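# Nest open wooden boxes upright, biggest box on table

## Task

Stack every open wooden box inside the next larger one so that each rests flat with its opening facing up; boxes may begin tipped on a side or turned over. The largest box must stand upright on the table. The nesting must hold by itself, not because a gripper is still supporting it. At the end, release everything and move the arms away.

## Robot and tools

Robot: two arms, left_arm and right_arm, mounted on opposite sides of a table and facing each other. left_arm's base is on the +y side; the names do not refer to image sides. Each arm has six joints plus a parallel gripper.

Frame: one shared world frame, origin at the table centre, +z up, table surface at z = +0.020 m. Gripper positions are in metres and orientations are quaternions in w, x, y, z order. A gripper's fingers point along its own +x axis and close along its own y axis. The reported end_effector_position is the spot between the finger pads, roughly 3 to 4 cm short of the fingertips, and it becomes less accurate when the arm is stretched far out.

Tool execute_actions, argument "actions": a list holding zero or one item. An empty list only returns the current state. A motion item is {"rows": [[...]], "steps": n}, with n from 1 to 15 (15 if omitted), each step lasting 1/30 s. Every row is applied for one step, and the final row repeats if there are fewer rows than steps. A wait item is {"steps": n} with n up to 300, counted from the previous result; thinking time eats into it. Optional "pictures": true or false decides whether camera images come back. A refused call moves nothing.

Row layout: a single list of 14 plain numbers covering both arms, always all 14 even if one arm stays still. First 7 are left_arm: waist, shoulder, elbow, wrist pitch, wrist yaw, wrist roll (absolute target joint angles in radians, same convention as the Joint positions line), then gripper opening. The next 7 are the same for right_arm. Joint ranges per arm: waist -3.054 to 3.054, shoulder 0.000 to 3.142, elbow 0.000 to 2.356, wrist pitch -1.571 to 1.571, wrist yaw -1.571 to 1.571, wrist roll -3.142 to 3.142. True ends may differ by up to 0.010 rad. A target more than 0.010 rad beyond an end, and further out than the current angle, gets the call refused; targets past the real end are clipped and produce a "joint sent to its limit" line (possibly referring to an earlier move). Absence of that line does not prove more travel exists.

Opening is an absolute value from -1 to 1: +1 fully open (pads 0.088 m apart); empty fingers close at about -0.80, and going lower changes nothing. Full open to closed takes at least about 0.5 s. grip_measured reports measured opening on this same scale; Joint positions gives it in metres. To hold something, command about 0.07 below grip_measured for a firm grip, less for a lighter one. Readings may be biased by about 1 mm per gripper and read up to about 0.061 narrow when squeezing hard. Parts thinner than about 3 mm get proportionally less force. Pad force is about 34 to 49 N.

Motion limits: each step, a joint's target is clamped to a lead of 0.211 rad (waist, shoulder, elbow), 0.213 (wrist pitch), 0.267 (wrist yaw) or 0.228 (wrist roll) from its measured angle, and all of an arm's targets are scaled back if they would put the gripper over 70 mm from where it is. Large moves therefore need several calls. Friction may leave joints short, especially at long reach, and tiny changes may not happen; check Joint positions after each move. Between calls the arms keep heading to the last row until they settle or a step is HELD.

Result lines: state line per arm with pose and linear/angular velocity; Joint positions and Joint velocities (six joints in rad, rad/s, then pad gap in m, m/s); grip_measured; "joint command not followed" when a clearance check altered or blocked joint targets; HELD marking steps where your row was partly or wholly not sent; MOTOR HOT from 50 °C; OVER-TEMPERATURE FAULT at 95 °C, where the arm is held until it cools and may lose power and go limp if it does not. Holding loads heats motors even while you think, so do not linger carrying things.

Tool zoom_image: "camera" is one of cam_high, cam_low, cam_left_wrist, cam_right_wrist; "region" is [x0, y0, x1, y1] in pixels of that camera's latest 504x504 image, top-left origin, at most 504 by 504. Calibration (pinhole with radial distortion, T_world_to_cam mapping world to camera) is given per camera and can be off by a few degrees and millimetres; wrist camera poses follow their arm's joints.

Tool finished_scene: argument "scene", the integer number of the current scene; it ends that scene irreversibly and reports success. Replying without a tool call also ends things, so always call a tool.

Suggested order: look and zoom to identify the boxes and their sizes and orientations; right any tipped or inverted box, starting with the largest so it sits upright on the table; then place smaller boxes into larger ones in descending size; open the grippers, withdraw, confirm the stack is stable, then call finished_scene.

Avoid: knocking or placing anything off the table; dropping or slamming boxes; pressing hard on objects or the table; letting the arms collide or push each other; contact torques reaching load limits (waist 18, shoulder 22.3, elbow 22.2, wrist pitch 5.86, wrist yaw 5.84, wrist roll 5.48 N m, held weight included), which freezes the arm for 10 s. Brief external tugs on held parts or pushes on loose ones can occur, so re-check after moves. Smooth, economical motion is preferred.

Each tool is called after ">>>" in YAML: its name, and indented under it one key for each argument.

## Session

>>> execute_actions:
  actions: []

Scene clock: 0.00 s of 4500.00 s.
left_arm: end_effector_position=(+0.3593, +0.1234, +0.2948) grip_measured=+0.849 end_effector_quat_wxyz=(+0.823, -0.114, +0.115, -0.545) end_effector_velocity=(+0.000, +0.000, +0.000) end_effector_angular_velocity=(+0.002, +0.009, +0.003) | right_arm: end_effector_position=(+0.3487, -0.3068, +0.3449) grip_measured=+0.850 end_effector_quat_wxyz=(+0.551, +0.311, +0.739, +0.232) end_effector_velocity=(-0.002, -0.002, -0.003) end_effector_angular_velocity=(-0.011, +0.003, +0.005)
Joint positions: left_arm=[ 0.354  0.933  0.433  0.722 -0.019  0.338  0.081] | right_arm=[-0.547  1.602  1.699 -1.32  -0.554  0.631  0.081]
Joint velocities: left_arm=[-0.002 -0.002  0.002 -0.007 -0.007 -0.007 -0.   ] | right_arm=[-0.002 -0.002 -0.007 -0.007  0.007 -0.007  0.   ]
Motor temperatures (°C, as the motors report them): left_arm=[19 19 20 20 18 19] | right_arm=[20 20 22 19 20 18]
Heat: left arm: hottest elbow 20 °C (+0.0 °C/min); right arm: hottest elbow 22 °C (+0.0 °C/min).
camera_calibration (this result's frames):
cam_left_wrist: T_world_to_cam=[[-0.858176, -0.362723, 0.36327, 0.253133], [-0.456157, 0.214194, -0.863737, 0.422841], [0.235487, -0.906947, -0.349274, 0.208611], [0, 0, 0, 1]] pos_world=[0.360989, 0.190446, 0.346131]
cam_right_wrist: T_world_to_cam=[[-0.258164, -0.684073, -0.682199, 0.127231], [-0.826741, -0.208917, 0.522353, 0.0763282], [-0.49985, 0.698855, -0.511617, 0.642776], [0, 0, 0, 1]] pos_world=[0.417241, -0.346226, 0.375781]

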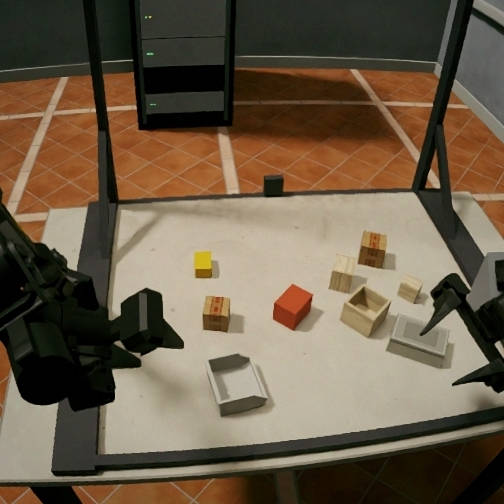

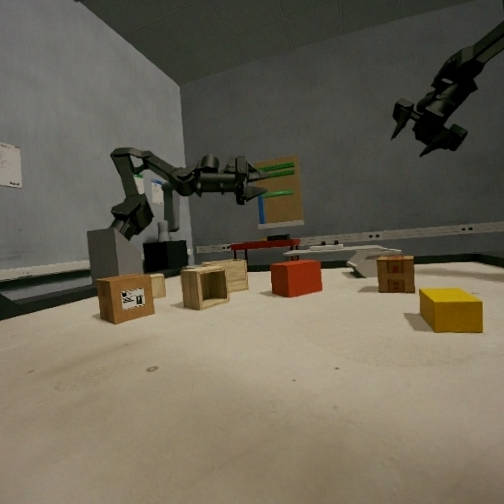

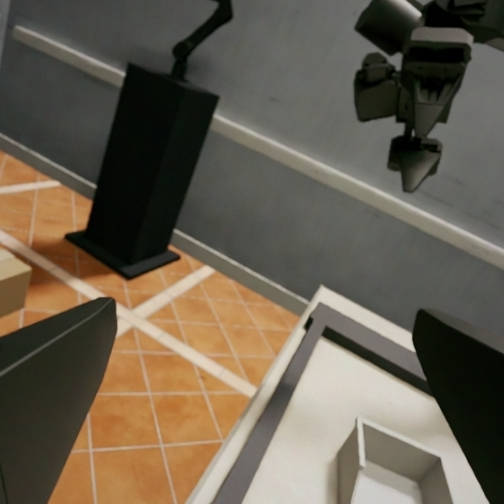

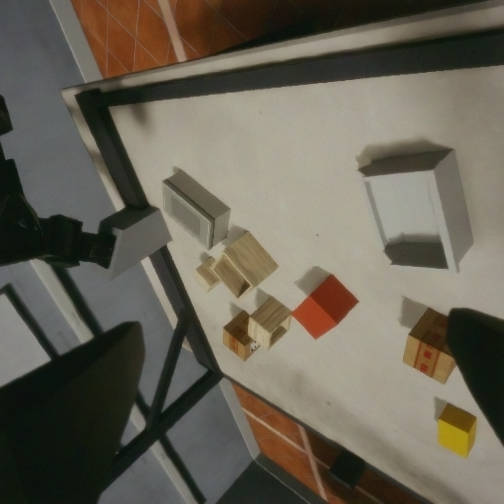

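>>> zoom_image:
  camera: "cam_high"
  region: [264, 220, 464, 370]

>>> zoom_image:
  camera: "cam_low"
  region: [80, 240, 280, 330]

>>> zoom_image:
  camera: "cam_right_wrist"
  region: [170, 210, 320, 360]

Region (264, 220, 464, 370) of cam_high's 504x504 image, scaled by 2.520, with more detail than that image has; it fills the top 378 rows of this view, and the rest is white.

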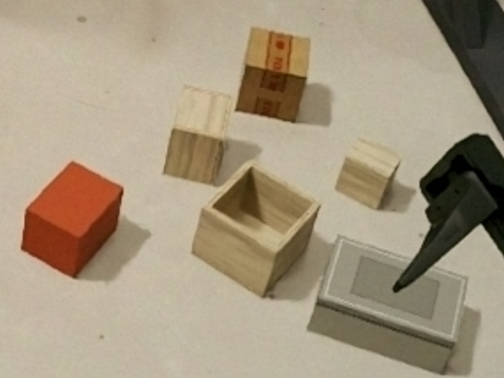

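Region (80, 240, 280, 330) of cam_low's 504x504 image, scaled by 2.520, with more detail than that image has; it fills the top 227 rows of this view, and the rest is white.

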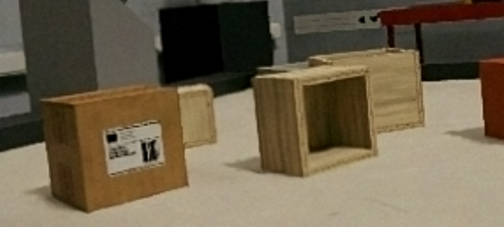

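Region (170, 210, 320, 360) of cam_right_wrist's 504x504 image, scaled by 3.360, with more detail than that image has.

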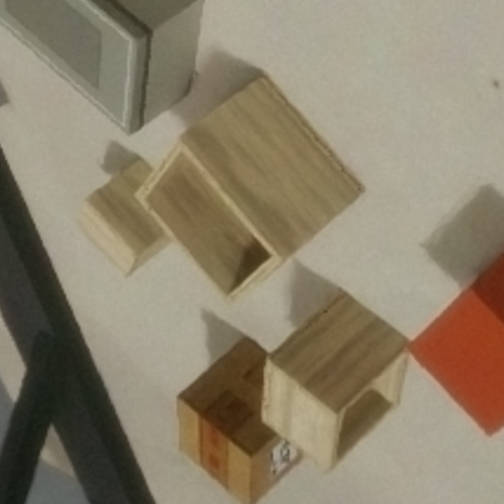

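>>> zoom_image:
  camera: "cam_high"
  region: [385, 265, 435, 310]

>>> zoom_image:
  camera: "cam_low"
  region: [130, 260, 190, 310]

Region (385, 265, 435, 310) of cam_high's 504x504 image, scaled by 10.080, with more detail than that image has; it fills the top 454 rows of this view, and the rest is white.

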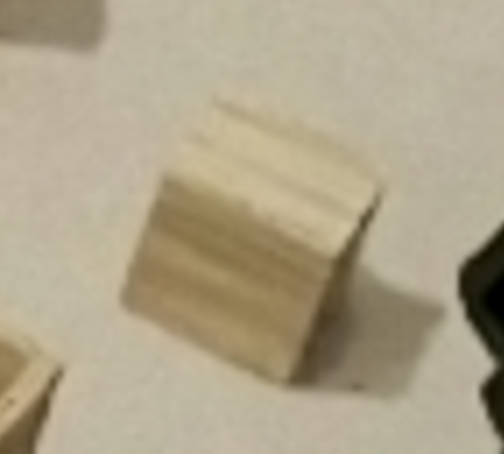

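Region (130, 260, 190, 310) of cam_low's 504x504 image, scaled by 8.400, with more detail than that image has.

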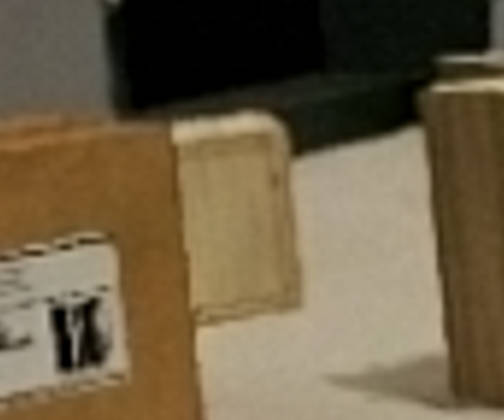

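>>> execute_actions:
  actions:
    - {"rows":[[0.05,1.4,0.8,-0.1,-0.4,-0.5,-0.2,0.2,1.7,1.5,-0.6,0.2,0.3,-0.3]]}
  pictures: false

>>> execute_actions:
  actions:
    - {"rows":[[-0.259,1.85,1.165,-0.9,-0.68,-1.209,-0.2,0.947,2.0,1.31,0.1,0.84,0.224,-0.3]]}
  pictures: false

>>> execute_actions:
  actions:
    - {"rows":[[-0.259,2.0,1.165,-0.956,-0.68,-1.209,-0.2,0.947,2.4,1.31,0.732,0.84,0.224,-0.3]]}
  pictures: false

>>> execute_actions:
  actions:
    - {"rows":[[-0.259,2.0,1.165,-0.956,-0.68,-1.209,-0.2,0.947,2.7,1.31,0.732,0.84,0.224,-0.3]]}

Scene clock: 6.40 s of 4500.00 s.
left_arm: end_effector_position=(+0.2308, +0.0580, +0.2008) grip_measured=-0.188 end_effector_quat_wxyz=(+0.679, -0.074, +0.567, -0.462) end_effector_velocity=(-0.068, +0.071, -0.076) end_effector_angular_velocity=(+0.509, +0.375, -0.008) | right_arm: end_effector_position=(+0.2849, -0.1283, +0.3365) grip_measured=-0.287 end_effector_quat_wxyz=(+0.774, -0.010, +0.467, +0.429) end_effector_velocity=(-0.358, +0.271, +0.231) end_effector_angular_velocity=(+0.663, -0.588, +0.829)
Joint positions: left_arm=[ 0.057  1.394  0.778 -0.035 -0.392 -0.444  0.03 ] | right_arm=[ 0.117  1.7    1.507 -0.657  0.154  0.309  0.025]
Joint velocities: left_arm=[-0.012  0.042  0.012 -0.579 -0.037 -0.535 -0.005] | right_arm=[ 1.165 -0.002 -0.007  0.564  0.256 -0.081 -0.006]
Motor temperatures (°C, as the motors report them): left_arm=[19 19 21 21 18 19] | right_arm=[20 21 23 19 20 18]
Heat: left arm: hottest elbow 21 °C (+9.4 °C/min); right arm: hottest elbow 23 °C (+9.4 °C/min).
Steps of this call (steps 1 to 90: nothing new was sent; then 2.90 s passed at rest; steps 91 to 105: all 15 steps of this action). Readings (joint positions):
91: left_arm=[0.330 0.958 0.456 0.688 -0.076 0.297] | right_arm=[-0.538 1.605 1.684 -1.297 -0.525 0.607]
92: left_arm=[0.278 1.003 0.508 0.630 -0.152 0.233] | right_arm=[-0.509 1.605 1.660 -1.252 -0.472 0.564]
94: left_arm=[0.175 1.119 0.624 0.518 -0.263 0.116] | right_arm=[-0.430 1.624 1.610 -1.169 -0.370 0.476]
98: left_arm=[0.075 1.307 0.767 0.308 -0.357 -0.120] | right_arm=[-0.229 1.688 1.526 -0.958 -0.101 0.352]
105: the state above

Scene clock: 6.90 s of 4500.00 s.
left_arm: end_effector_position=(+0.1236, +0.0903, +0.1819) grip_measured=-0.197 end_effector_quat_wxyz=(+0.671, +0.133, +0.674, -0.280) end_effector_velocity=(+0.035, +0.131, -0.020) end_effector_angular_velocity=(+0.576, -0.164, -0.131) | right_arm: end_effector_position=(+0.1084, -0.0283, +0.3010) grip_measured=-0.297 end_effector_quat_wxyz=(+0.845, -0.131, +0.258, +0.449) end_effector_velocity=(-0.508, +0.119, +0.317) end_effector_angular_velocity=(+1.276, -0.355, +0.525)
Joint positions: left_arm=[-0.253  1.843  1.142 -0.815 -0.673 -1.171  0.029] | right_arm=[ 0.65   1.984  1.323 -0.108  0.75   0.232  0.024]
Joint velocities: left_arm=[-0.002  0.002  0.046 -0.813 -0.022 -0.359  0.   ] | right_arm=[ 1.248  0.061 -0.022  1.15   0.52  -0.037  0.   ]
Motor temperatures (°C, as the motors report them): left_arm=[19 19 21 21 18 19] | right_arm=[20 21 23 19 20 18]
Heat: left arm: hottest elbow 21 °C (+8.7 °C/min); right arm: hottest elbow 23 °C (+8.7 °C/min).
Steps of this call (steps 1 to 15: all 15 steps of this action). Readings (joint positions):
1: left_arm=[0.039 1.422 0.803 -0.089 -0.452 -0.494] | right_arm=[0.153 1.708 1.499 -0.631 0.176 0.301]
2: left_arm=[-0.005 1.468 0.854 -0.144 -0.527 -0.556] | right_arm=[0.183 1.717 1.486 -0.599 0.211 0.292]
4: left_arm=[-0.105 1.577 0.968 -0.240 -0.589 -0.667] | right_arm=[0.236 1.752 1.456 -0.544 0.281 0.276]
8: left_arm=[-0.236 1.762 1.124 -0.448 -0.647 -0.901] | right_arm=[0.349 1.865 1.389 -0.417 0.442 0.253]
15: the state above

Scene clock: 7.40 s of 4500.00 s.
left_arm: end_effector_position=(+0.1057, +0.1190, +0.1476) grip_measured=-0.197 end_effector_quat_wxyz=(+0.660, +0.255, +0.661, -0.252) end_effector_velocity=(+0.001, +0.005, -0.000) end_effector_angular_velocity=(+0.020, +0.001, -0.005) | right_arm: end_effector_position=(-0.0707, +0.0167, +0.2449) grip_measured=-0.297 end_effector_quat_wxyz=(+0.818, -0.031, +0.171, +0.548) end_effector_velocity=(-0.013, +0.064, +0.075) end_effector_angular_velocity=(+1.033, +0.482, -0.239)
Joint positions: left_arm=[-0.254  1.995  1.16  -0.953 -0.68  -1.206  0.029] | right_arm=[0.949 2.386 1.308 0.545 0.829 0.227 0.024]
Joint velocities: left_arm=[ 0.002 -0.002 -0.002 -0.022  0.007 -0.007 -0.   ] | right_arm=[ 0.002  0.281 -0.081  1.531  0.037 -0.007 -0.   ]
Motor temperatures (°C, as the motors report them): left_arm=[19 19 21 21 18 19] | right_arm=[20 21 23 19 20 18]
Heat: left arm: hottest elbow 21 °C (+8.1 °C/min); right arm: hottest elbow 23 °C (+8.1 °C/min).
Steps of this call (steps 1 to 15: all 15 steps of this action). Readings (joint positions):
1: left_arm=[-0.253 1.862 1.147 -0.850 -0.676 -1.182] | right_arm=[0.690 1.997 1.323 -0.071 0.765 0.231]
2: left_arm=[-0.253 1.885 1.159 -0.877 -0.682 -1.189] | right_arm=[0.726 2.011 1.328 -0.032 0.777 0.231]
4: left_arm=[-0.254 1.942 1.168 -0.910 -0.682 -1.197] | right_arm=[0.787 2.051 1.334 0.031 0.792 0.231]
8: left_arm=[-0.254 1.994 1.160 -0.944 -0.680 -1.204] | right_arm=[0.885 2.182 1.333 0.183 0.813 0.230]
15: the state above

Scene clock: 7.90 s of 4500.00 s.
left_arm: end_effector_position=(+0.1057, +0.1192, +0.1476) grip_measured=-0.197 end_effector_quat_wxyz=(+0.660, +0.255, +0.661, -0.251) end_effector_velocity=(+0.002, +0.005, -0.000) end_effector_angular_velocity=(+0.015, -0.014, -0.011) | right_arm: end_effector_position=(-0.0912, +0.0087, +0.1190) grip_measured=-0.297 end_effector_quat_wxyz=(+0.816, -0.091, +0.178, +0.543) end_effector_velocity=(-0.000, +0.009, +0.019) end_effector_angular_velocity=(+0.102, +0.038, -0.009)
Joint positions: left_arm=[-0.254  1.995  1.16  -0.954 -0.68  -1.207  0.029] | right_arm=[0.948 2.69  1.308 0.728 0.836 0.227 0.024]
Joint velocities: left_arm=[-0.002 -0.002 -0.007 -0.022 -0.007 -0.007 -0.   ] | right_arm=[-0.002 -0.002 -0.002  0.125 -0.007 -0.022 -0.   ]
Motor temperatures (°C, as the motors report them): left_arm=[19 19 21 21 18 19] | right_arm=[20 21 23 19 20 18]
Heat: left arm: hottest elbow 21 °C (+7.6 °C/min); right arm: hottest elbow 23 °C (+7.6 °C/min).
Steps of this call (steps 1 to 15: all 15 steps of this action). Readings (joint positions):
1: left_arm=[-0.254 1.995 1.160 -0.953 -0.680 -1.207] | right_arm=[0.949 2.413 1.307 0.597 0.834 0.227]
2: left_arm=[-0.254 1.995 1.160 -0.953 -0.680 -1.207] | right_arm=[0.948 2.438 1.317 0.642 0.836 0.227]
4: left_arm=[-0.254 1.995 1.160 -0.954 -0.680 -1.207] | right_arm=[0.948 2.489 1.329 0.674 0.836 0.227]
8: left_arm=[-0.254 1.995 1.160 -0.954 -0.680 -1.207] | right_arm=[0.948 2.618 1.324 0.706 0.836 0.227]
15: the state above
camera_calibration (this result's frames):
cam_left_wrist: T_world_to_cam=[[-0.628101, -0.778051, 0.0112518, 0.164625], [-0.735267, 0.598172, 0.318705, -0.00987777], [-0.254699, 0.191906, -0.947787, 0.222306], [0, 0, 0, 1]] pos_world=[0.152759, 0.0913335, 0.211994]
cam_right_wrist: T_world_to_cam=[[0.913153, -0.395051, -0.100433, 0.110442], [-0.335688, -0.589062, -0.735064, 0.0942745], [0.231227, 0.70494, -0.670518, 0.172328], [0, 0, 0, 1]] pos_world=[-0.109051, -0.0223174, 0.195939]

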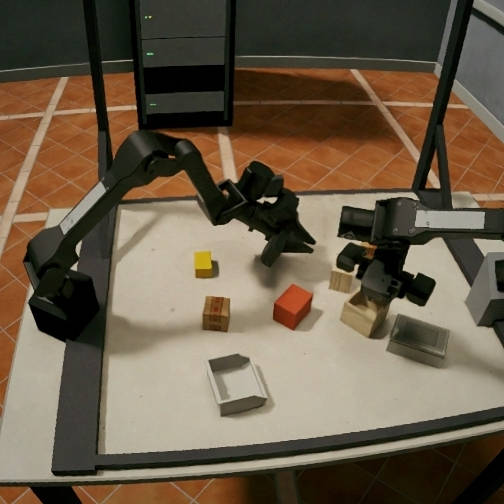

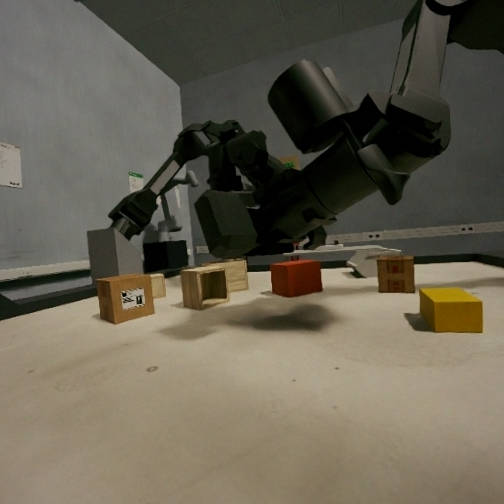

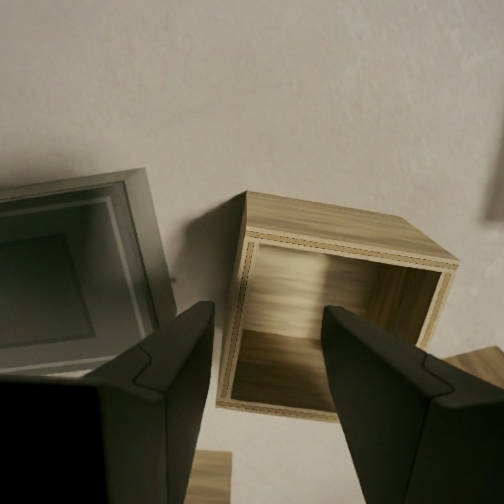

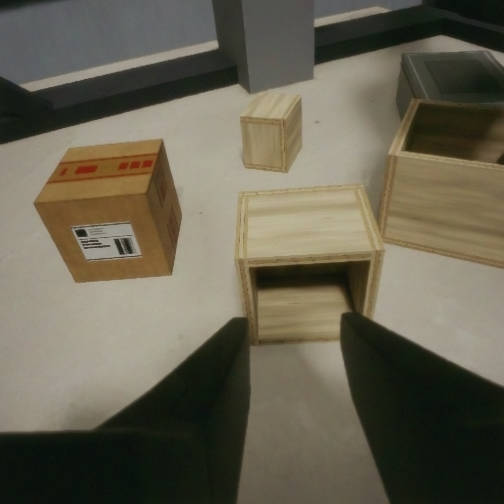

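>>> execute_actions:
  actions:
    - {"rows":[[-0.27,1.96,1.03,-0.864,-0.679,-1.104,-0.2,0.948,2.7,1.31,0.732,0.84,0.224,-0.3]],"steps":10}
  pictures: false

>>> execute_actions:
  actions:
    - {"rows":[[-0.25,1.975,1.02,-0.835,-0.685,-1.085,-0.2,0.94,2.72,1.36,0.71,0.835,0.22,-0.3],[-0.235,1.985,1.005,-0.8,-0.688,-1.065,-0.2,0.935,2.75,1.4,0.69,0.83,0.21,-0.3],[-0.22,1.993,0.99,-0.77,-0.69,-1.05,-0.2,0.93,2.775,1.44,0.67,0.825,0.2,-0.3],[-0.205,2.0,0.98,-0.74,-0.693,-1.03,-0.2,0.925,2.8,1.48,0.65,0.82,0.2,-0.3],[-0.19,2.008,0.967,-0.71,-0.695,-1.015,-0.2,0.92,2.82,1.51,0.63,0.815,0.193,-0.3],[-0.181,2.014,0.956,-0.679,-0.697,-1.0,-0.2,0.915,2.838,1.526,0.614,0.813,0.193,-0.3]]}

Scene clock: 10.57 s of 4500.00 s.
left_arm: end_effector_position=(+0.0981, +0.1413, +0.1335) grip_measured=-0.197 end_effector_quat_wxyz=(+0.645, +0.293, +0.645, -0.287) end_effector_velocity=(+0.001, -0.006, +0.006) end_effector_angular_velocity=(-0.048, +0.010, -0.036) | right_arm: end_effector_position=(-0.0914, +0.0098, +0.1205) grip_measured=-0.297 end_effector_quat_wxyz=(+0.816, -0.087, +0.177, +0.543) end_effector_velocity=(+0.005, -0.000, -0.002) end_effector_angular_velocity=(-0.025, -0.028, -0.002)
Joint positions: left_arm=[-0.264  1.971  1.04  -0.87  -0.68  -1.11   0.029] | right_arm=[0.948 2.69  1.311 0.732 0.836 0.227 0.024]
Joint velocities: left_arm=[-0.007 -0.032 -0.012  0.037 -0.007  0.066  0.   ] | right_arm=[-0.007 -0.002  0.002 -0.022  0.007 -0.022 -0.   ]
Motor temperatures (°C, as the motors report them): left_arm=[20 20 21 21 18 19] | right_arm=[20 22 23 20 20 18]
Heat: left arm: hottest elbow 21 °C (+5.7 °C/min); right arm: hottest elbow 23 °C (+5.7 °C/min).
Steps of this call (steps 1 to 15: the robot went on to your last target; steps 16 to 70: nothing new was sent; steps 71 to 80: all 10 steps of this action). Readings (joint positions):
71: left_arm=[-0.255 1.992 1.146 -0.936 -0.681 -1.190] | right_arm=[0.948 2.690 1.311 0.732 0.836 0.227]
72: left_arm=[-0.257 1.983 1.121 -0.912 -0.681 -1.166] | right_arm=[0.948 2.690 1.311 0.732 0.836 0.227]
74: left_arm=[-0.262 1.974 1.076 -0.898 -0.681 -1.137] | right_arm=[0.948 2.690 1.311 0.732 0.836 0.227]
78: left_arm=[-0.264 1.973 1.041 -0.875 -0.680 -1.114] | right_arm=[0.948 2.690 1.311 0.732 0.836 0.227]
80: the state above

Scene clock: 11.07 s of 4500.00 s.
left_arm: end_effector_position=(+0.0994, +0.1413, +0.0973) grip_measured=-0.197 end_effector_quat_wxyz=(+0.644, +0.291, +0.646, -0.288) end_effector_velocity=(+0.000, -0.001, +0.001) end_effector_angular_velocity=(-0.009, -0.005, -0.019) | right_arm: end_effector_position=(-0.0947, +0.0412, +0.0955) grip_measured=-0.297 end_effector_quat_wxyz=(+0.815, -0.118, +0.180, +0.539) end_effector_velocity=(-0.004, +0.008, +0.003) end_effector_angular_velocity=(+0.012, +0.011, +0.017)
Joint positions: left_arm=[-0.183  2.009  0.962 -0.685 -0.693 -1.004  0.029] | right_arm=[0.916 2.819 1.513 0.618 0.819 0.197 0.024]
Joint velocities: left_arm=[-0.002 -0.002 -0.002  0.007 -0.007  0.022 -0.   ] | right_arm=[-0.002  0.012  0.037 -0.007 -0.022 -0.007 -0.   ]
Motor temperatures (°C, as the motors report them): left_arm=[20 20 21 21 18 19] | right_arm=[20 22 23 20 20 18]
Heat: left arm: hottest elbow 21 °C (+5.4 °C/min); right arm: hottest elbow 23 °C (+5.4 °C/min).
Steps of this call (steps 1 to 15: all 15 steps of this action). Readings (joint positions):
1: left_arm=[-0.264 1.971 1.038 -0.864 -0.680 -1.106] | right_arm=[0.948 2.691 1.314 0.730 0.836 0.227]
2: left_arm=[-0.261 1.971 1.033 -0.850 -0.680 -1.096] | right_arm=[0.948 2.698 1.328 0.721 0.836 0.224]
4: left_arm=[-0.245 1.975 1.017 -0.806 -0.683 -1.072] | right_arm=[0.943 2.725 1.383 0.696 0.836 0.215]
8: left_arm=[-0.195 2.000 0.977 -0.721 -0.690 -1.023] | right_arm=[0.926 2.789 1.489 0.641 0.822 0.202]
15: the state above
camera_calibration (this result's frames):
cam_left_wrist: T_world_to_cam=[[-0.711229, -0.702859, 0.0119704, 0.175893], [-0.663474, 0.676807, 0.31896, -0.0299873], [-0.232285, 0.218911, -0.947693, 0.162681], [0, 0, 0, 1]] pos_world=[0.142993, 0.108311, 0.161631]
cam_right_wrist: T_world_to_cam=[[0.916559, -0.395807, -0.0570599, 0.120342], [-0.314602, -0.625598, -0.7139, 0.096396], [0.24687, 0.672283, -0.697919, 0.139952], [0, 0, 0, 1]] pos_world=[-0.114524, 0.0138502, 0.173359]

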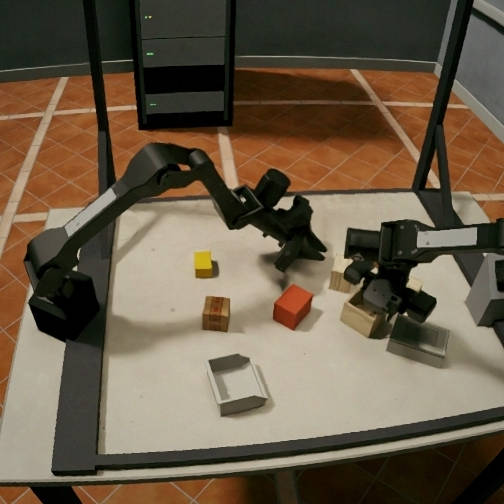

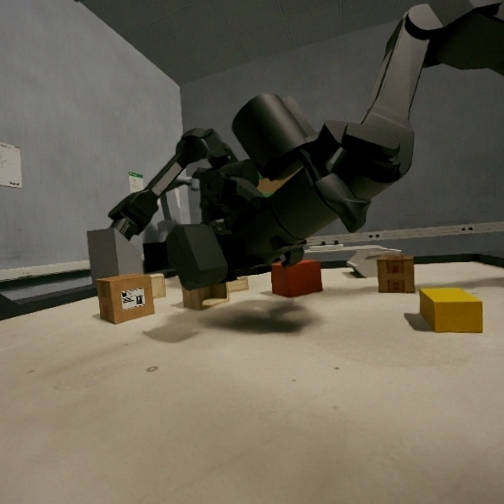

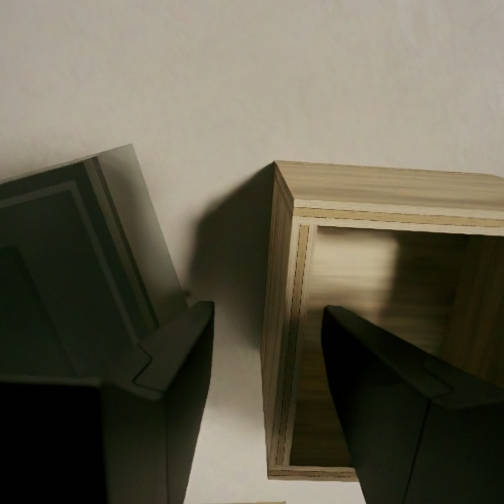

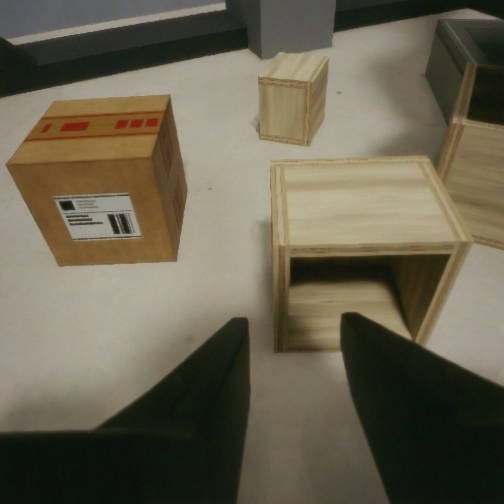

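>>> execute_actions:
  actions:
    - {"rows":[[-0.185,2.016,0.965,-0.675,-0.693,-0.95,-0.4,0.91,2.85,1.55,0.612,0.808,0.185,-0.3],[-0.185,2.016,0.965,-0.675,-0.693,-0.95,-0.5,0.903,2.865,1.57,0.61,0.802,0.178,-0.3],[-0.185,2.016,0.965,-0.675,-0.693,-0.95,-0.6,0.895,2.88,1.59,0.608,0.796,0.17,-0.3],[-0.185,2.016,0.965,-0.675,-0.693,-0.95,-0.7,0.888,2.893,1.61,0.606,0.79,0.164,-0.3],[-0.185,2.016,0.965,-0.675,-0.693,-0.95,-0.9,0.88,2.906,1.63,0.603,0.783,0.157,-0.3],[-0.185,2.016,0.965,-0.675,-0.693,-0.95,-0.9,0.872,2.92,1.652,0.6,0.776,0.15,-0.3],[-0.185,2.016,0.965,-0.675,-0.693,-0.95,-0.9,0.865,2.935,1.674,0.597,0.77,0.144,-0.3]]}
  pictures: false

>>> execute_actions:
  actions:
    - {"steps":5}

Scene clock: 12.53 s of 4500.00 s.
left_arm: end_effector_position=(+0.0985, +0.1403, +0.0971) grip_measured=-0.726 end_effector_quat_wxyz=(+0.637, +0.305, +0.638, -0.305) end_effector_velocity=(+0.004, +0.000, +0.002) end_effector_angular_velocity=(-0.006, -0.022, +0.004) | right_arm: end_effector_position=(-0.0839, +0.0711, +0.0817) grip_measured=-0.297 end_effector_quat_wxyz=(+0.814, -0.117, +0.179, +0.539) end_effector_velocity=(-0.011, +0.005, -0.003) end_effector_angular_velocity=(-0.003, -0.003, +0.049)
Joint positions: left_arm=[-0.184  2.01   0.962 -0.677 -0.693 -0.953  0.003] | right_arm=[0.864 2.914 1.663 0.599 0.777 0.149 0.024]
Joint velocities: left_arm=[-0.002 -0.007 -0.002 -0.007 -0.022 -0.007 -0.   ] | right_arm=[ 0.007  0.022  0.032 -0.007 -0.037 -0.022 -0.   ]
Motor temperatures (°C, as the motors report them): left_arm=[20 20 21 21 18 19] | right_arm=[20 22 23 20 20 18]
Heat: left arm: hottest elbow 21 °C (+4.8 °C/min); right arm: hottest elbow 23 °C (+4.8 °C/min).
Steps of this call (steps 1 to 15: the robot went on to your last target; steps 16 to 29: nothing new was sent; steps 30 to 44: all 15 steps of this action). Readings (joint positions):
30: left_arm=[-0.182 2.009 0.962 -0.681 -0.693 -0.993] | right_arm=[0.916 2.820 1.523 0.616 0.819 0.196]
31: left_arm=[-0.182 2.009 0.962 -0.680 -0.693 -0.981] | right_arm=[0.916 2.825 1.530 0.615 0.817 0.192]
33: left_arm=[-0.182 2.010 0.962 -0.679 -0.693 -0.967] | right_arm=[0.911 2.842 1.559 0.613 0.808 0.182]
37: left_arm=[-0.184 2.010 0.962 -0.678 -0.693 -0.955] | right_arm=[0.887 2.887 1.631 0.605 0.786 0.160]
44: the state above

Scene clock: 12.70 s of 4500.00 s.
left_arm: end_effector_position=(+0.0985, +0.1403, +0.0971) grip_measured=-0.726 end_effector_quat_wxyz=(+0.637, +0.305, +0.638, -0.306) end_effector_velocity=(+0.001, +0.001, +0.001) end_effector_angular_velocity=(+0.002, -0.009, -0.014) | right_arm: end_effector_position=(-0.0842, +0.0721, +0.0828) grip_measured=-0.297 end_effector_quat_wxyz=(+0.814, -0.116, +0.179, +0.540) end_effector_velocity=(-0.000, +0.006, +0.007) end_effector_angular_velocity=(+0.013, +0.003, +0.004)
Joint positions: left_arm=[-0.184  2.01   0.962 -0.677 -0.693 -0.953  0.003] | right_arm=[0.864 2.914 1.667 0.599 0.776 0.148 0.024]
Joint velocities: left_arm=[-0.002 -0.002 -0.002 -0.007 -0.007  0.007 -0.   ] | right_arm=[-0.002 -0.002  0.022 -0.007 -0.007 -0.007 -0.   ]
Motor temperatures (°C, as the motors report them): left_arm=[20 20 21 21 18 19] | right_arm=[20 22 23 20 20 18]
Heat: left arm: hottest elbow 21 °C (+4.7 °C/min); right arm: hottest elbow 23 °C (+4.7 °C/min).
Steps of this call (steps 1 to 5: the robot went on to your last target). Readings (joint positions):
1: left_arm=[-0.184 2.010 0.962 -0.677 -0.693 -0.953] | right_arm=[0.864 2.914 1.664 0.599 0.776 0.149]
2: left_arm=[-0.184 2.010 0.962 -0.677 -0.693 -0.953] | right_arm=[0.864 2.914 1.665 0.599 0.776 0.148]
4: left_arm=[-0.184 2.010 0.962 -0.677 -0.693 -0.953] | right_arm=[0.864 2.914 1.666 0.599 0.776 0.148]
5: the state above
camera_calibration (this result's frames):
cam_left_wrist: T_world_to_cam=[[-0.744222, -0.667725, 0.0166576, 0.172474], [-0.629511, 0.70953, 0.316675, -0.0374949], [-0.223271, 0.225191, -0.948388, 0.160805], [0, 0, 0, 1]] pos_world=[0.140658, 0.105557, 0.161506]
cam_right_wrist: T_world_to_cam=[[0.91705, -0.394237, -0.0599703, 0.122377], [-0.314398, -0.622283, -0.71688, 0.110058], [0.245302, 0.67627, -0.694612, 0.107002], [0, 0, 0, 1]] pos_world=[-0.103872, 0.0443708, 0.160562]

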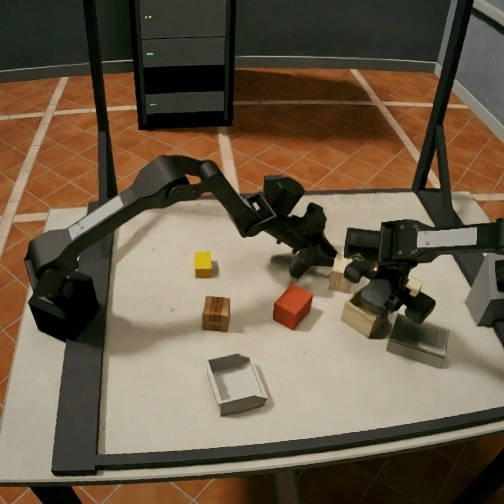

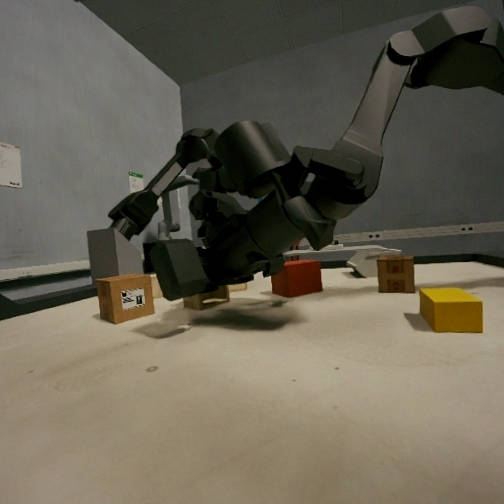

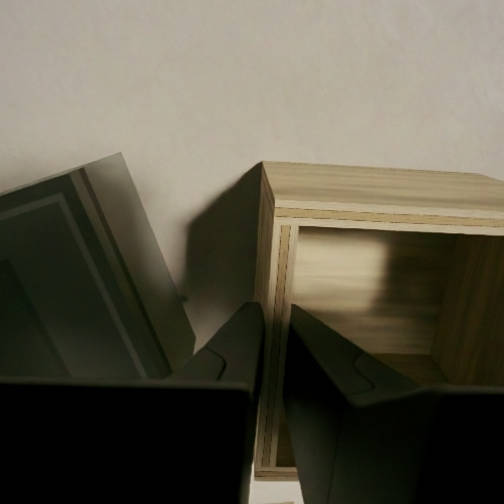

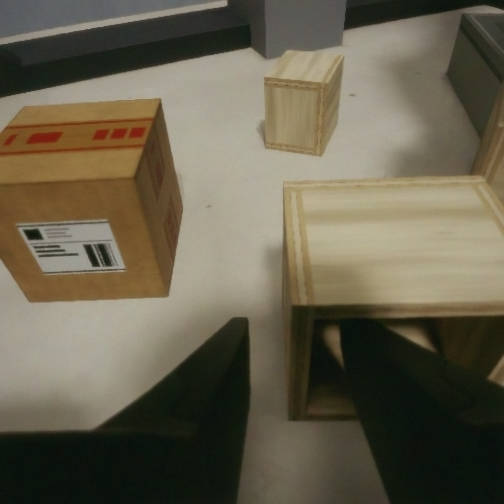

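>>> execute_actions:
  actions:
    - {"rows":[[-0.2,1.995,0.98,-0.71,-0.69,-0.97,-0.9,0.86,2.95,1.68,0.595,0.77,0.14,-0.3],[-0.215,1.987,0.995,-0.74,-0.687,-0.99,-0.9,0.856,2.96,1.69,0.595,0.765,0.137,-0.3],[-0.23,1.98,1.01,-0.77,-0.684,-1.01,-0.9,0.852,2.97,1.705,0.593,0.76,0.134,-0.3],[-0.245,1.972,1.02,-0.8,-0.68,-1.03,-0.9,0.848,2.98,1.72,0.59,0.757,0.13,-0.3],[-0.26,1.965,1.03,-0.835,-0.678,-1.045,-0.9,0.843,2.99,1.74,0.588,0.752,0.125,-0.3],[-0.27,1.958,1.04,-0.864,-0.676,-1.055,-0.9,0.837,3.0,1.756,0.587,0.748,0.121,-0.3]],"steps":13}
  pictures: false

>>> execute_actions:
  actions:
    - {"rows":[[-0.245,1.985,1.1,-0.877,-0.68,-1.085,-0.9,0.837,3.0,1.756,0.587,0.748,0.121,-0.3],[-0.225,2.005,1.15,-0.89,-0.683,-1.115,-0.9,0.837,3.0,1.756,0.587,0.748,0.121,-0.3],[-0.205,2.025,1.2,-0.903,-0.686,-1.145,-0.9,0.837,3.0,1.756,0.587,0.748,0.121,-0.3],[-0.185,2.045,1.25,-0.916,-0.689,-1.175,-0.9,0.837,3.0,1.756,0.587,0.748,0.121,-0.3],[-0.165,2.065,1.3,-0.929,-0.692,-1.205,-0.9,0.837,3.0,1.756,0.587,0.748,0.121,-0.3],[-0.145,2.085,1.35,-0.942,-0.695,-1.235,-0.9,0.837,3.0,1.756,0.587,0.748,0.121,-0.3],[-0.125,2.105,1.4,-0.955,-0.698,-1.265,-0.9,0.837,3.0,1.756,0.587,0.748,0.121,-0.3],[-0.105,2.125,1.45,-0.968,-0.701,-1.295,-0.9,0.837,3.0,1.756,0.587,0.748,0.121,-0.3],[-0.085,2.145,1.5,-0.981,-0.704,-1.325,-0.9,0.837,3.0,1.756,0.587,0.748,0.121,-0.3],[-0.065,2.165,1.55,-0.994,-0.707,-1.355,-0.9,0.837,3.0,1.756,0.587,0.748,0.121,-0.3],[-0.04,2.19,1.6,-1.007,-0.71,-1.39,-0.9,0.837,3.0,1.756,0.587,0.748,0.121,-0.3],[-0.018,2.21,1.648,-1.018,-0.712,-1.42,-0.9,0.837,3.0,1.756,0.587,0.748,0.121,-0.3]]}
  pictures: false

>>> execute_actions:
  actions:
    - {"steps":6}

Scene clock: 15.43 s of 4500.00 s.
left_arm: end_effector_position=(+0.0979, +0.1409, +0.1327) grip_measured=-0.726 end_effector_quat_wxyz=(+0.638, +0.307, +0.636, -0.307) end_effector_velocity=(+0.007, +0.016, +0.001) end_effector_angular_velocity=(+0.065, -0.034, -0.025) | right_arm: end_effector_position=(-0.0788, +0.0836, +0.0663) grip_measured=-0.297 end_effector_quat_wxyz=(+0.813, -0.122, +0.180, +0.540) end_effector_velocity=(+0.001, +0.012, +0.009) end_effector_angular_velocity=(+0.025, +0.022, +0.018)
Joint positions: left_arm=[-0.263  1.967  1.031 -0.854 -0.682 -1.049  0.003] | right_arm=[0.838 2.979 1.744 0.59  0.755 0.126 0.024]
Joint velocities: left_arm=[-0.002 -0.002 -0.002 -0.095 -0.007 -0.037 -0.   ] | right_arm=[-0.012  0.002  0.042 -0.007 -0.037 -0.007 -0.   ]
Motor temperatures (°C, as the motors report them): left_arm=[20 20 21 21 18 19] | right_arm=[20 23 23 20 20 18]
Heat: left arm: hottest elbow 21 °C (+3.9 °C/min); right arm: hottest shoulder 23 °C (+3.9 °C/min).
Steps of this call (steps 1 to 15: the robot went on to your last target; steps 16 to 69: nothing new was sent; steps 70 to 82: all 13 steps of this action). Readings (joint positions):
70: left_arm=[-0.184 2.010 0.963 -0.679 -0.693 -0.954] | right_arm=[0.864 2.916 1.668 0.599 0.776 0.147]
71: left_arm=[-0.187 2.009 0.968 -0.692 -0.693 -0.961] | right_arm=[0.864 2.919 1.672 0.599 0.775 0.146]
73: left_arm=[-0.202 2.005 0.981 -0.735 -0.691 -0.986] | right_arm=[0.862 2.932 1.688 0.598 0.770 0.141]
77: left_arm=[-0.249 1.978 1.016 -0.823 -0.683 -1.033] | right_arm=[0.850 2.967 1.731 0.591 0.758 0.130]
82: the state above

Scene clock: 15.93 s of 4500.00 s.
left_arm: end_effector_position=(+0.1745, +0.0189, +0.1255) grip_measured=-0.726 end_effector_quat_wxyz=(+0.702, +0.085, +0.701, -0.092) end_effector_velocity=(+0.143, -0.060, -0.056) end_effector_angular_velocity=(+0.148, -0.050, +0.660) | right_arm: end_effector_position=(-0.0791, +0.0851, +0.0681) grip_measured=-0.297 end_effector_quat_wxyz=(+0.813, -0.120, +0.179, +0.540) end_effector_velocity=(+0.000, -0.000, -0.001) end_effector_angular_velocity=(-0.010, -0.005, +0.009)
Joint positions: left_arm=[-0.029  2.183  1.599 -0.998 -0.709 -1.386  0.003] | right_arm=[0.838 2.979 1.75  0.59  0.754 0.125 0.024]
Joint velocities: left_arm=[ 0.349  0.183  0.496 -0.212 -0.051 -0.33  -0.   ] | right_arm=[-0.002 -0.002 -0.002 -0.007 -0.007 -0.007 -0.   ]
Motor temperatures (°C, as the motors report them): left_arm=[21 20 21 21 18 19] | right_arm=[20 23 23 20 20 18]
Heat: left arm: hottest waist 21 °C (+3.8 °C/min); right arm: hottest shoulder 23 °C (+3.8 °C/min).
Steps of this call (steps 1 to 15: all 15 steps of this action). Readings (joint positions):
1: left_arm=[-0.262 1.968 1.037 -0.863 -0.680 -1.056] | right_arm=[0.838 2.979 1.745 0.590 0.755 0.126]
2: left_arm=[-0.258 1.975 1.053 -0.874 -0.679 -1.069] | right_arm=[0.838 2.979 1.747 0.590 0.754 0.125]
4: left_arm=[-0.235 2.002 1.117 -0.888 -0.679 -1.109] | right_arm=[0.838 2.979 1.749 0.590 0.754 0.125]
8: left_arm=[-0.163 2.068 1.306 -0.930 -0.688 -1.213] | right_arm=[0.838 2.979 1.750 0.590 0.754 0.125]
15: the state above

Scene clock: 16.13 s of 4500.00 s.
left_arm: end_effector_position=(+0.1805, +0.0150, +0.1216) grip_measured=-0.726 end_effector_quat_wxyz=(+0.704, +0.074, +0.703, -0.073) end_effector_velocity=(-0.011, -0.002, -0.009) end_effector_angular_velocity=(+0.030, -0.009, +0.016) | right_arm: end_effector_position=(-0.0791, +0.0851, +0.0681) grip_measured=-0.297 end_effector_quat_wxyz=(+0.813, -0.120, +0.179, +0.540) end_effector_velocity=(+0.003, -0.001, -0.001) end_effector_angular_velocity=(-0.015, -0.024, +0.002)
Joint positions: left_arm=[-0.012  2.201  1.633 -1.014 -0.71  -1.413  0.003] | right_arm=[0.838 2.979 1.75  0.59  0.754 0.125 0.024]
Joint velocities: left_arm=[-0.007  0.056  0.032 -0.022 -0.007 -0.051 -0.   ] | right_arm=[-0.002 -0.002 -0.002 -0.007  0.007 -0.022 -0.   ]
Motor temperatures (°C, as the motors report them): left_arm=[21 20 21 21 18 19] | right_arm=[20 23 23 20 20 18]
Heat: left arm: hottest waist 21 °C (+3.7 °C/min); right arm: hottest shoulder 23 °C (+3.7 °C/min).
Steps of this call (steps 1 to 6: the robot went on to your last target). Readings (joint positions):
1: left_arm=[-0.020 2.188 1.612 -1.005 -0.710 -1.395] | right_arm=[0.838 2.979 1.750 0.590 0.754 0.125]
2: left_arm=[-0.014 2.191 1.620 -1.009 -0.710 -1.402] | right_arm=[0.838 2.979 1.750 0.590 0.754 0.125]
4: left_arm=[-0.011 2.197 1.629 -1.012 -0.710 -1.410] | right_arm=[0.838 2.979 1.750 0.590 0.754 0.125]
6: the state above
camera_calibration (this result's frames):
cam_left_wrist: T_world_to_cam=[[-0.155296, -0.987768, 0.0140334, 0.0482488], [-0.937015, 0.151786, 0.314585, 0.159378], [-0.312867, 0.0357043, -0.949126, 0.249717], [0, 0, 0, 1]] pos_world=[0.234961, 0.0145512, 0.186198]
cam_right_wrist: T_world_to_cam=[[0.918672, -0.391244, -0.0545017, 0.121469], [-0.309939, -0.628367, -0.713507, 0.109801], [0.244908, 0.672371, -0.698525, 0.08738], [0, 0, 0, 1]] pos_world=[-0.0989586, 0.0577679, 0.146001]

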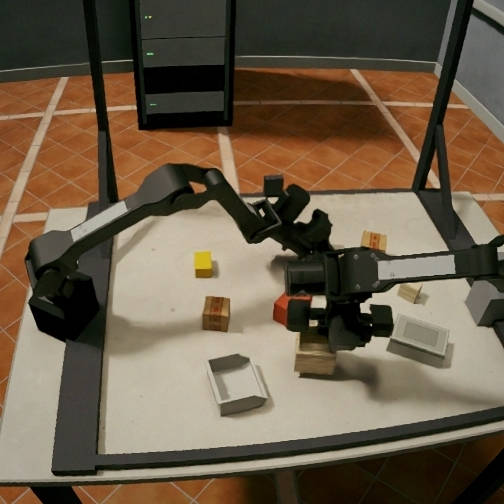

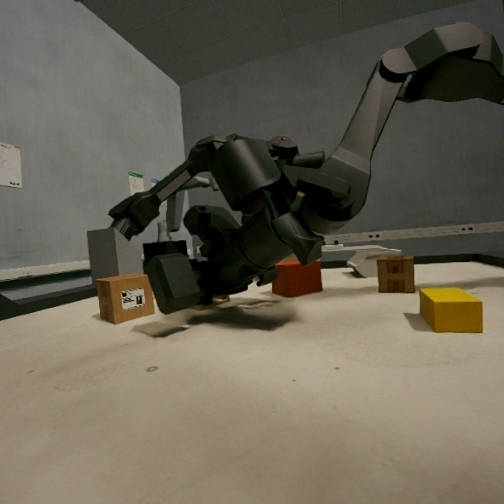

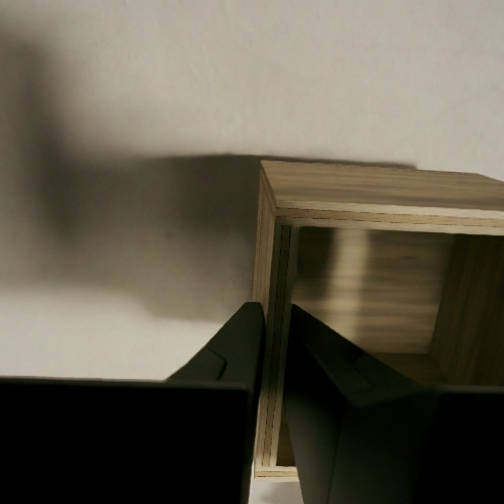

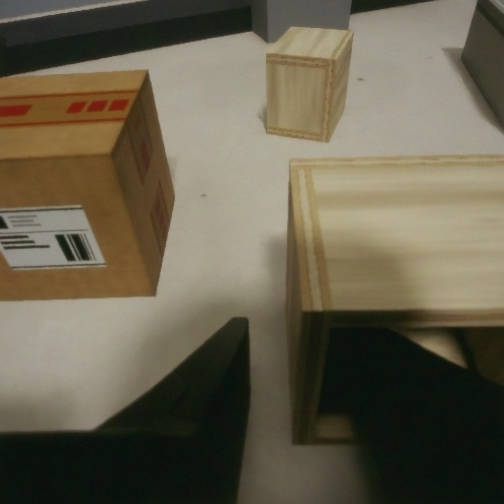

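>>> execute_actions:
  actions: []

Scene clock: 17.97 s of 4500.00 s.
left_arm: end_effector_position=(+0.1802, +0.0143, +0.1215) grip_measured=-0.726 end_effector_quat_wxyz=(+0.704, +0.073, +0.703, -0.072) end_effector_velocity=(+0.001, +0.004, +0.001) end_effector_angular_velocity=(+0.015, -0.008, +0.020) | right_arm: end_effector_position=(-0.0791, +0.0851, +0.0681) grip_measured=-0.297 end_effector_quat_wxyz=(+0.813, -0.120, +0.179, +0.540) end_effector_velocity=(+0.001, -0.001, -0.003) end_effector_angular_velocity=(-0.014, -0.007, +0.010)
Joint positions: left_arm=[-0.012  2.205  1.638 -1.016 -0.71  -1.418  0.003] | right_arm=[0.838 2.979 1.75  0.59  0.754 0.125 0.024]
Joint velocities: left_arm=[-0.002 -0.002 -0.002 -0.022 -0.007 -0.037 -0.   ] | right_arm=[-0.002 -0.002 -0.007 -0.007 -0.007 -0.007 -0.   ]
Motor temperatures (°C, as the motors report them): left_arm=[21 20 21 21 18 19] | right_arm=[20 24 23 20 20 18]
Heat: left arm: hottest waist 21 °C (+3.3 °C/min); right arm: hottest shoulder 24 °C (+6.7 °C/min).
Steps of this call (steps 1 to 30: the robot went on to your last target; steps 31 to 55: nothing new was sent). Readings (joint positions):
1: left_arm=[-0.012 2.203 1.633 -1.014 -0.710 -1.415] | right_arm=[0.838 2.979 1.750 0.590 0.754 0.125]
2: left_arm=[-0.012 2.204 1.634 -1.015 -0.710 -1.415] | right_arm=[0.838 2.979 1.750 0.590 0.754 0.125]
4: left_arm=[-0.012 2.205 1.635 -1.015 -0.710 -1.416] | right_arm=[0.838 2.979 1.750 0.590 0.754 0.125]
8: left_arm=[-0.012 2.205 1.637 -1.016 -0.710 -1.417] | right_arm=[0.838 2.979 1.750 0.590 0.754 0.125]
55: the state above
All arms were judged still, so your last target was given up. Only a new action makes them travel on or press farther. Fingers that are still opening or closing keep moving.
camera_calibration (this result's frames):
cam_left_wrist: T_world_to_cam=[[-0.152173, -0.988263, 0.0134203, 0.0470019], [-0.937503, 0.14863, 0.314638, 0.15932], [-0.31294, 0.0352978, -0.949117, 0.249521], [0, 0, 0, 1]] pos_world=[0.2346, 0.0139631, 0.186065]
cam_right_wrist: T_world_to_cam=[[0.918672, -0.391244, -0.0545017, 0.121469], [-0.309939, -0.628367, -0.713507, 0.109801], [0.244908, 0.672371, -0.698525, 0.08738], [0, 0, 0, 1]] pos_world=[-0.0989586, 0.0577679, 0.146001]

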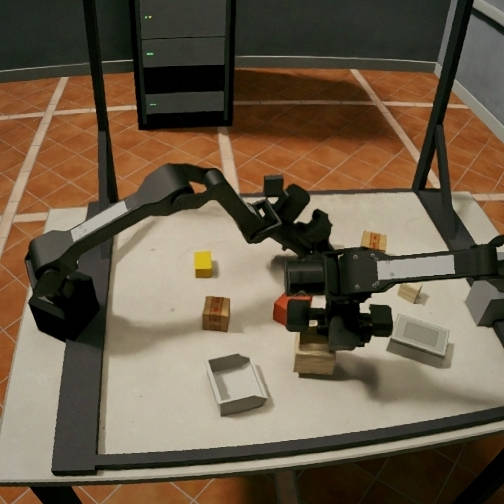

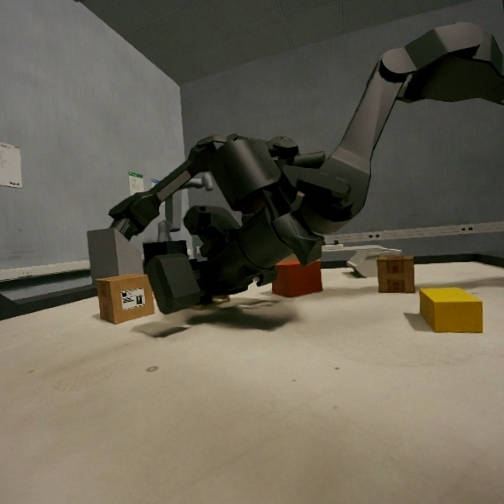

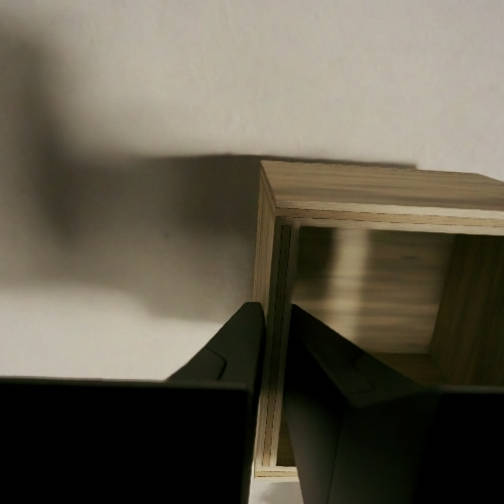

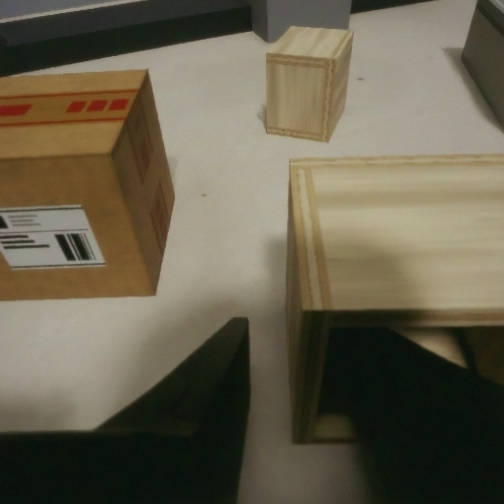

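>>> execute_actions:
  actions:
    - {"rows":[[-0.005,2.215,1.625,-0.985,-0.711,-1.40,-0.9,0.837,3.0,1.756,0.587,0.748,0.121,-0.5],[-0.005,2.215,1.625,-0.985,-0.711,-1.40,-0.9,0.837,3.0,1.756,0.587,0.748,0.121,-0.55],[0.008,2.222,1.605,-0.95,-0.71,-1.385,-0.9,0.837,3.0,1.756,0.587,0.748,0.121,-0.6],[0.008,2.222,1.605,-0.95,-0.71,-1.385,-0.9,0.837,3.0,1.756,0.587,0.748,0.121,-0.65],[0.016,2.226,1.595,-0.93,-0.71,-1.375,-0.9,0.837,3.0,1.756,0.587,0.748,0.121,-0.7],[0.016,2.226,1.595,-0.93,-0.71,-1.375,-0.9,0.837,3.0,1.756,0.587,0.748,0.121,-0.8],[0.021,2.229,1.587,-0.916,-0.709,-1.369,-0.9,0.837,3.0,1.756,0.587,0.748,0.121,-0.9]],"steps":15}

Scene clock: 19.43 s of 4500.00 s.
left_arm: end_effector_position=(+0.1792, +0.0120, +0.1006) grip_measured=-0.726 end_effector_quat_wxyz=(+0.704, +0.069, +0.703, -0.074) end_effector_velocity=(-0.001, +0.000, +0.002) end_effector_angular_velocity=(+0.000, +0.007, -0.040) | right_arm: end_effector_position=(-0.0794, +0.0852, +0.0682) grip_measured=-0.729 end_effector_quat_wxyz=(+0.813, -0.120, +0.179, +0.541) end_effector_velocity=(+0.001, -0.001, -0.003) end_effector_angular_velocity=(-0.014, -0.007, +0.010)
Joint positions: left_arm=[ 0.019  2.222  1.596 -0.919 -0.709 -1.372  0.003] | right_arm=[0.838 2.979 1.75  0.589 0.752 0.124 0.003]
Joint velocities: left_arm=[-0.002 -0.002  0.002 -0.007  0.007  0.037 -0.   ] | right_arm=[-0.002 -0.002 -0.007 -0.007 -0.007 -0.007  0.   ]
Motor temperatures (°C, as the motors report them): left_arm=[22 20 22 21 18 19] | right_arm=[20 24 23 20 20 18]
Heat: left arm: hottest waist 22 °C (+6.2 °C/min); right arm: hottest shoulder 24 °C (+6.2 °C/min).
Steps of this call (steps 1 to 29: nothing new was sent; steps 30 to 44: all 15 steps of this action). Readings (joint positions):
30: left_arm=[-0.012 2.205 1.638 -1.015 -0.710 -1.416] | right_arm=[0.838 2.979 1.750 0.590 0.754 0.125]
31: left_arm=[-0.010 2.206 1.636 -1.007 -0.710 -1.413] | right_arm=[0.838 2.979 1.750 0.590 0.754 0.125]
33: left_arm=[-0.005 2.208 1.628 -0.980 -0.710 -1.402] | right_arm=[0.838 2.979 1.750 0.590 0.754 0.125]
37: left_arm=[0.015 2.218 1.605 -0.940 -0.710 -1.381] | right_arm=[0.838 2.979 1.750 0.590 0.752 0.124]
44: the state above
camera_calibration (this result's frames):
cam_left_wrist: T_world_to_cam=[[-0.148768, -0.98862, 0.0223334, 0.0433457], [-0.937636, 0.148199, 0.314444, 0.165345], [-0.314175, 0.0258385, -0.949013, 0.229823], [0, 0, 0, 1]] pos_world=[0.233687, 0.0124102, 0.165145]
cam_right_wrist: T_world_to_cam=[[0.919376, -0.389522, -0.0549512, 0.121729], [-0.309122, -0.628981, -0.713321, 0.109948], [0.243291, 0.672797, -0.69868, 0.0872092], [0, 0, 0, 1]] pos_world=[-0.0991446, 0.0578973, 0.146049]

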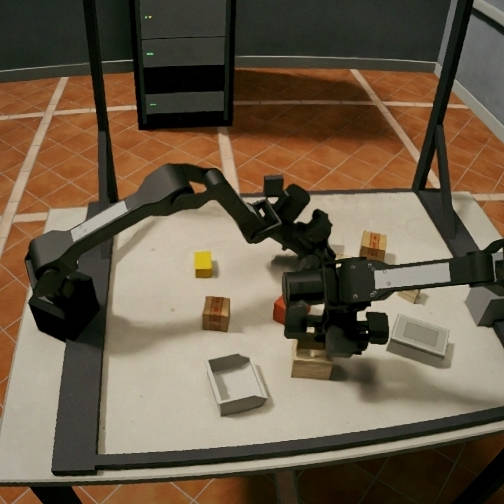

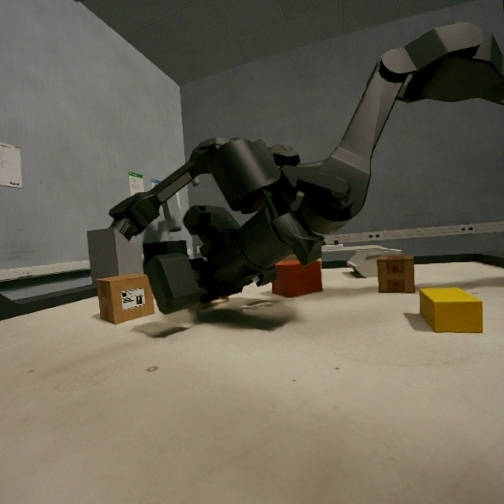

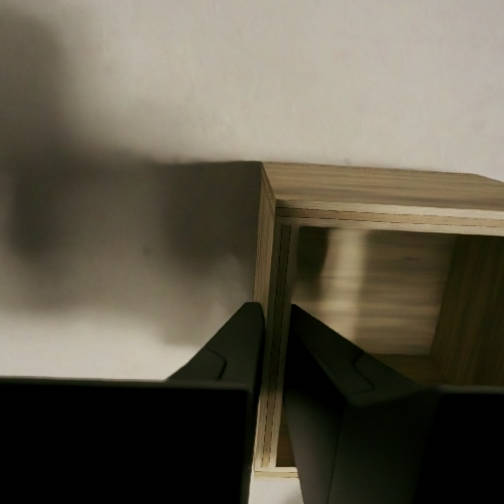

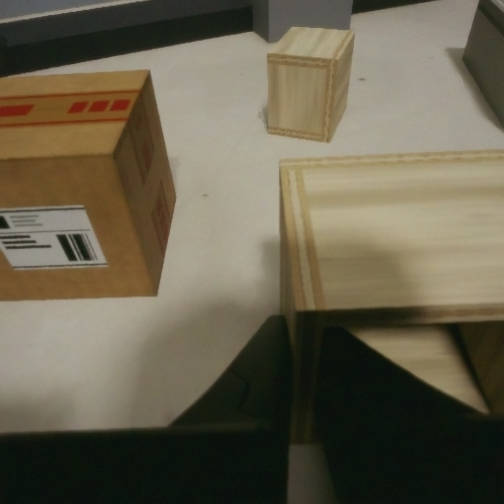

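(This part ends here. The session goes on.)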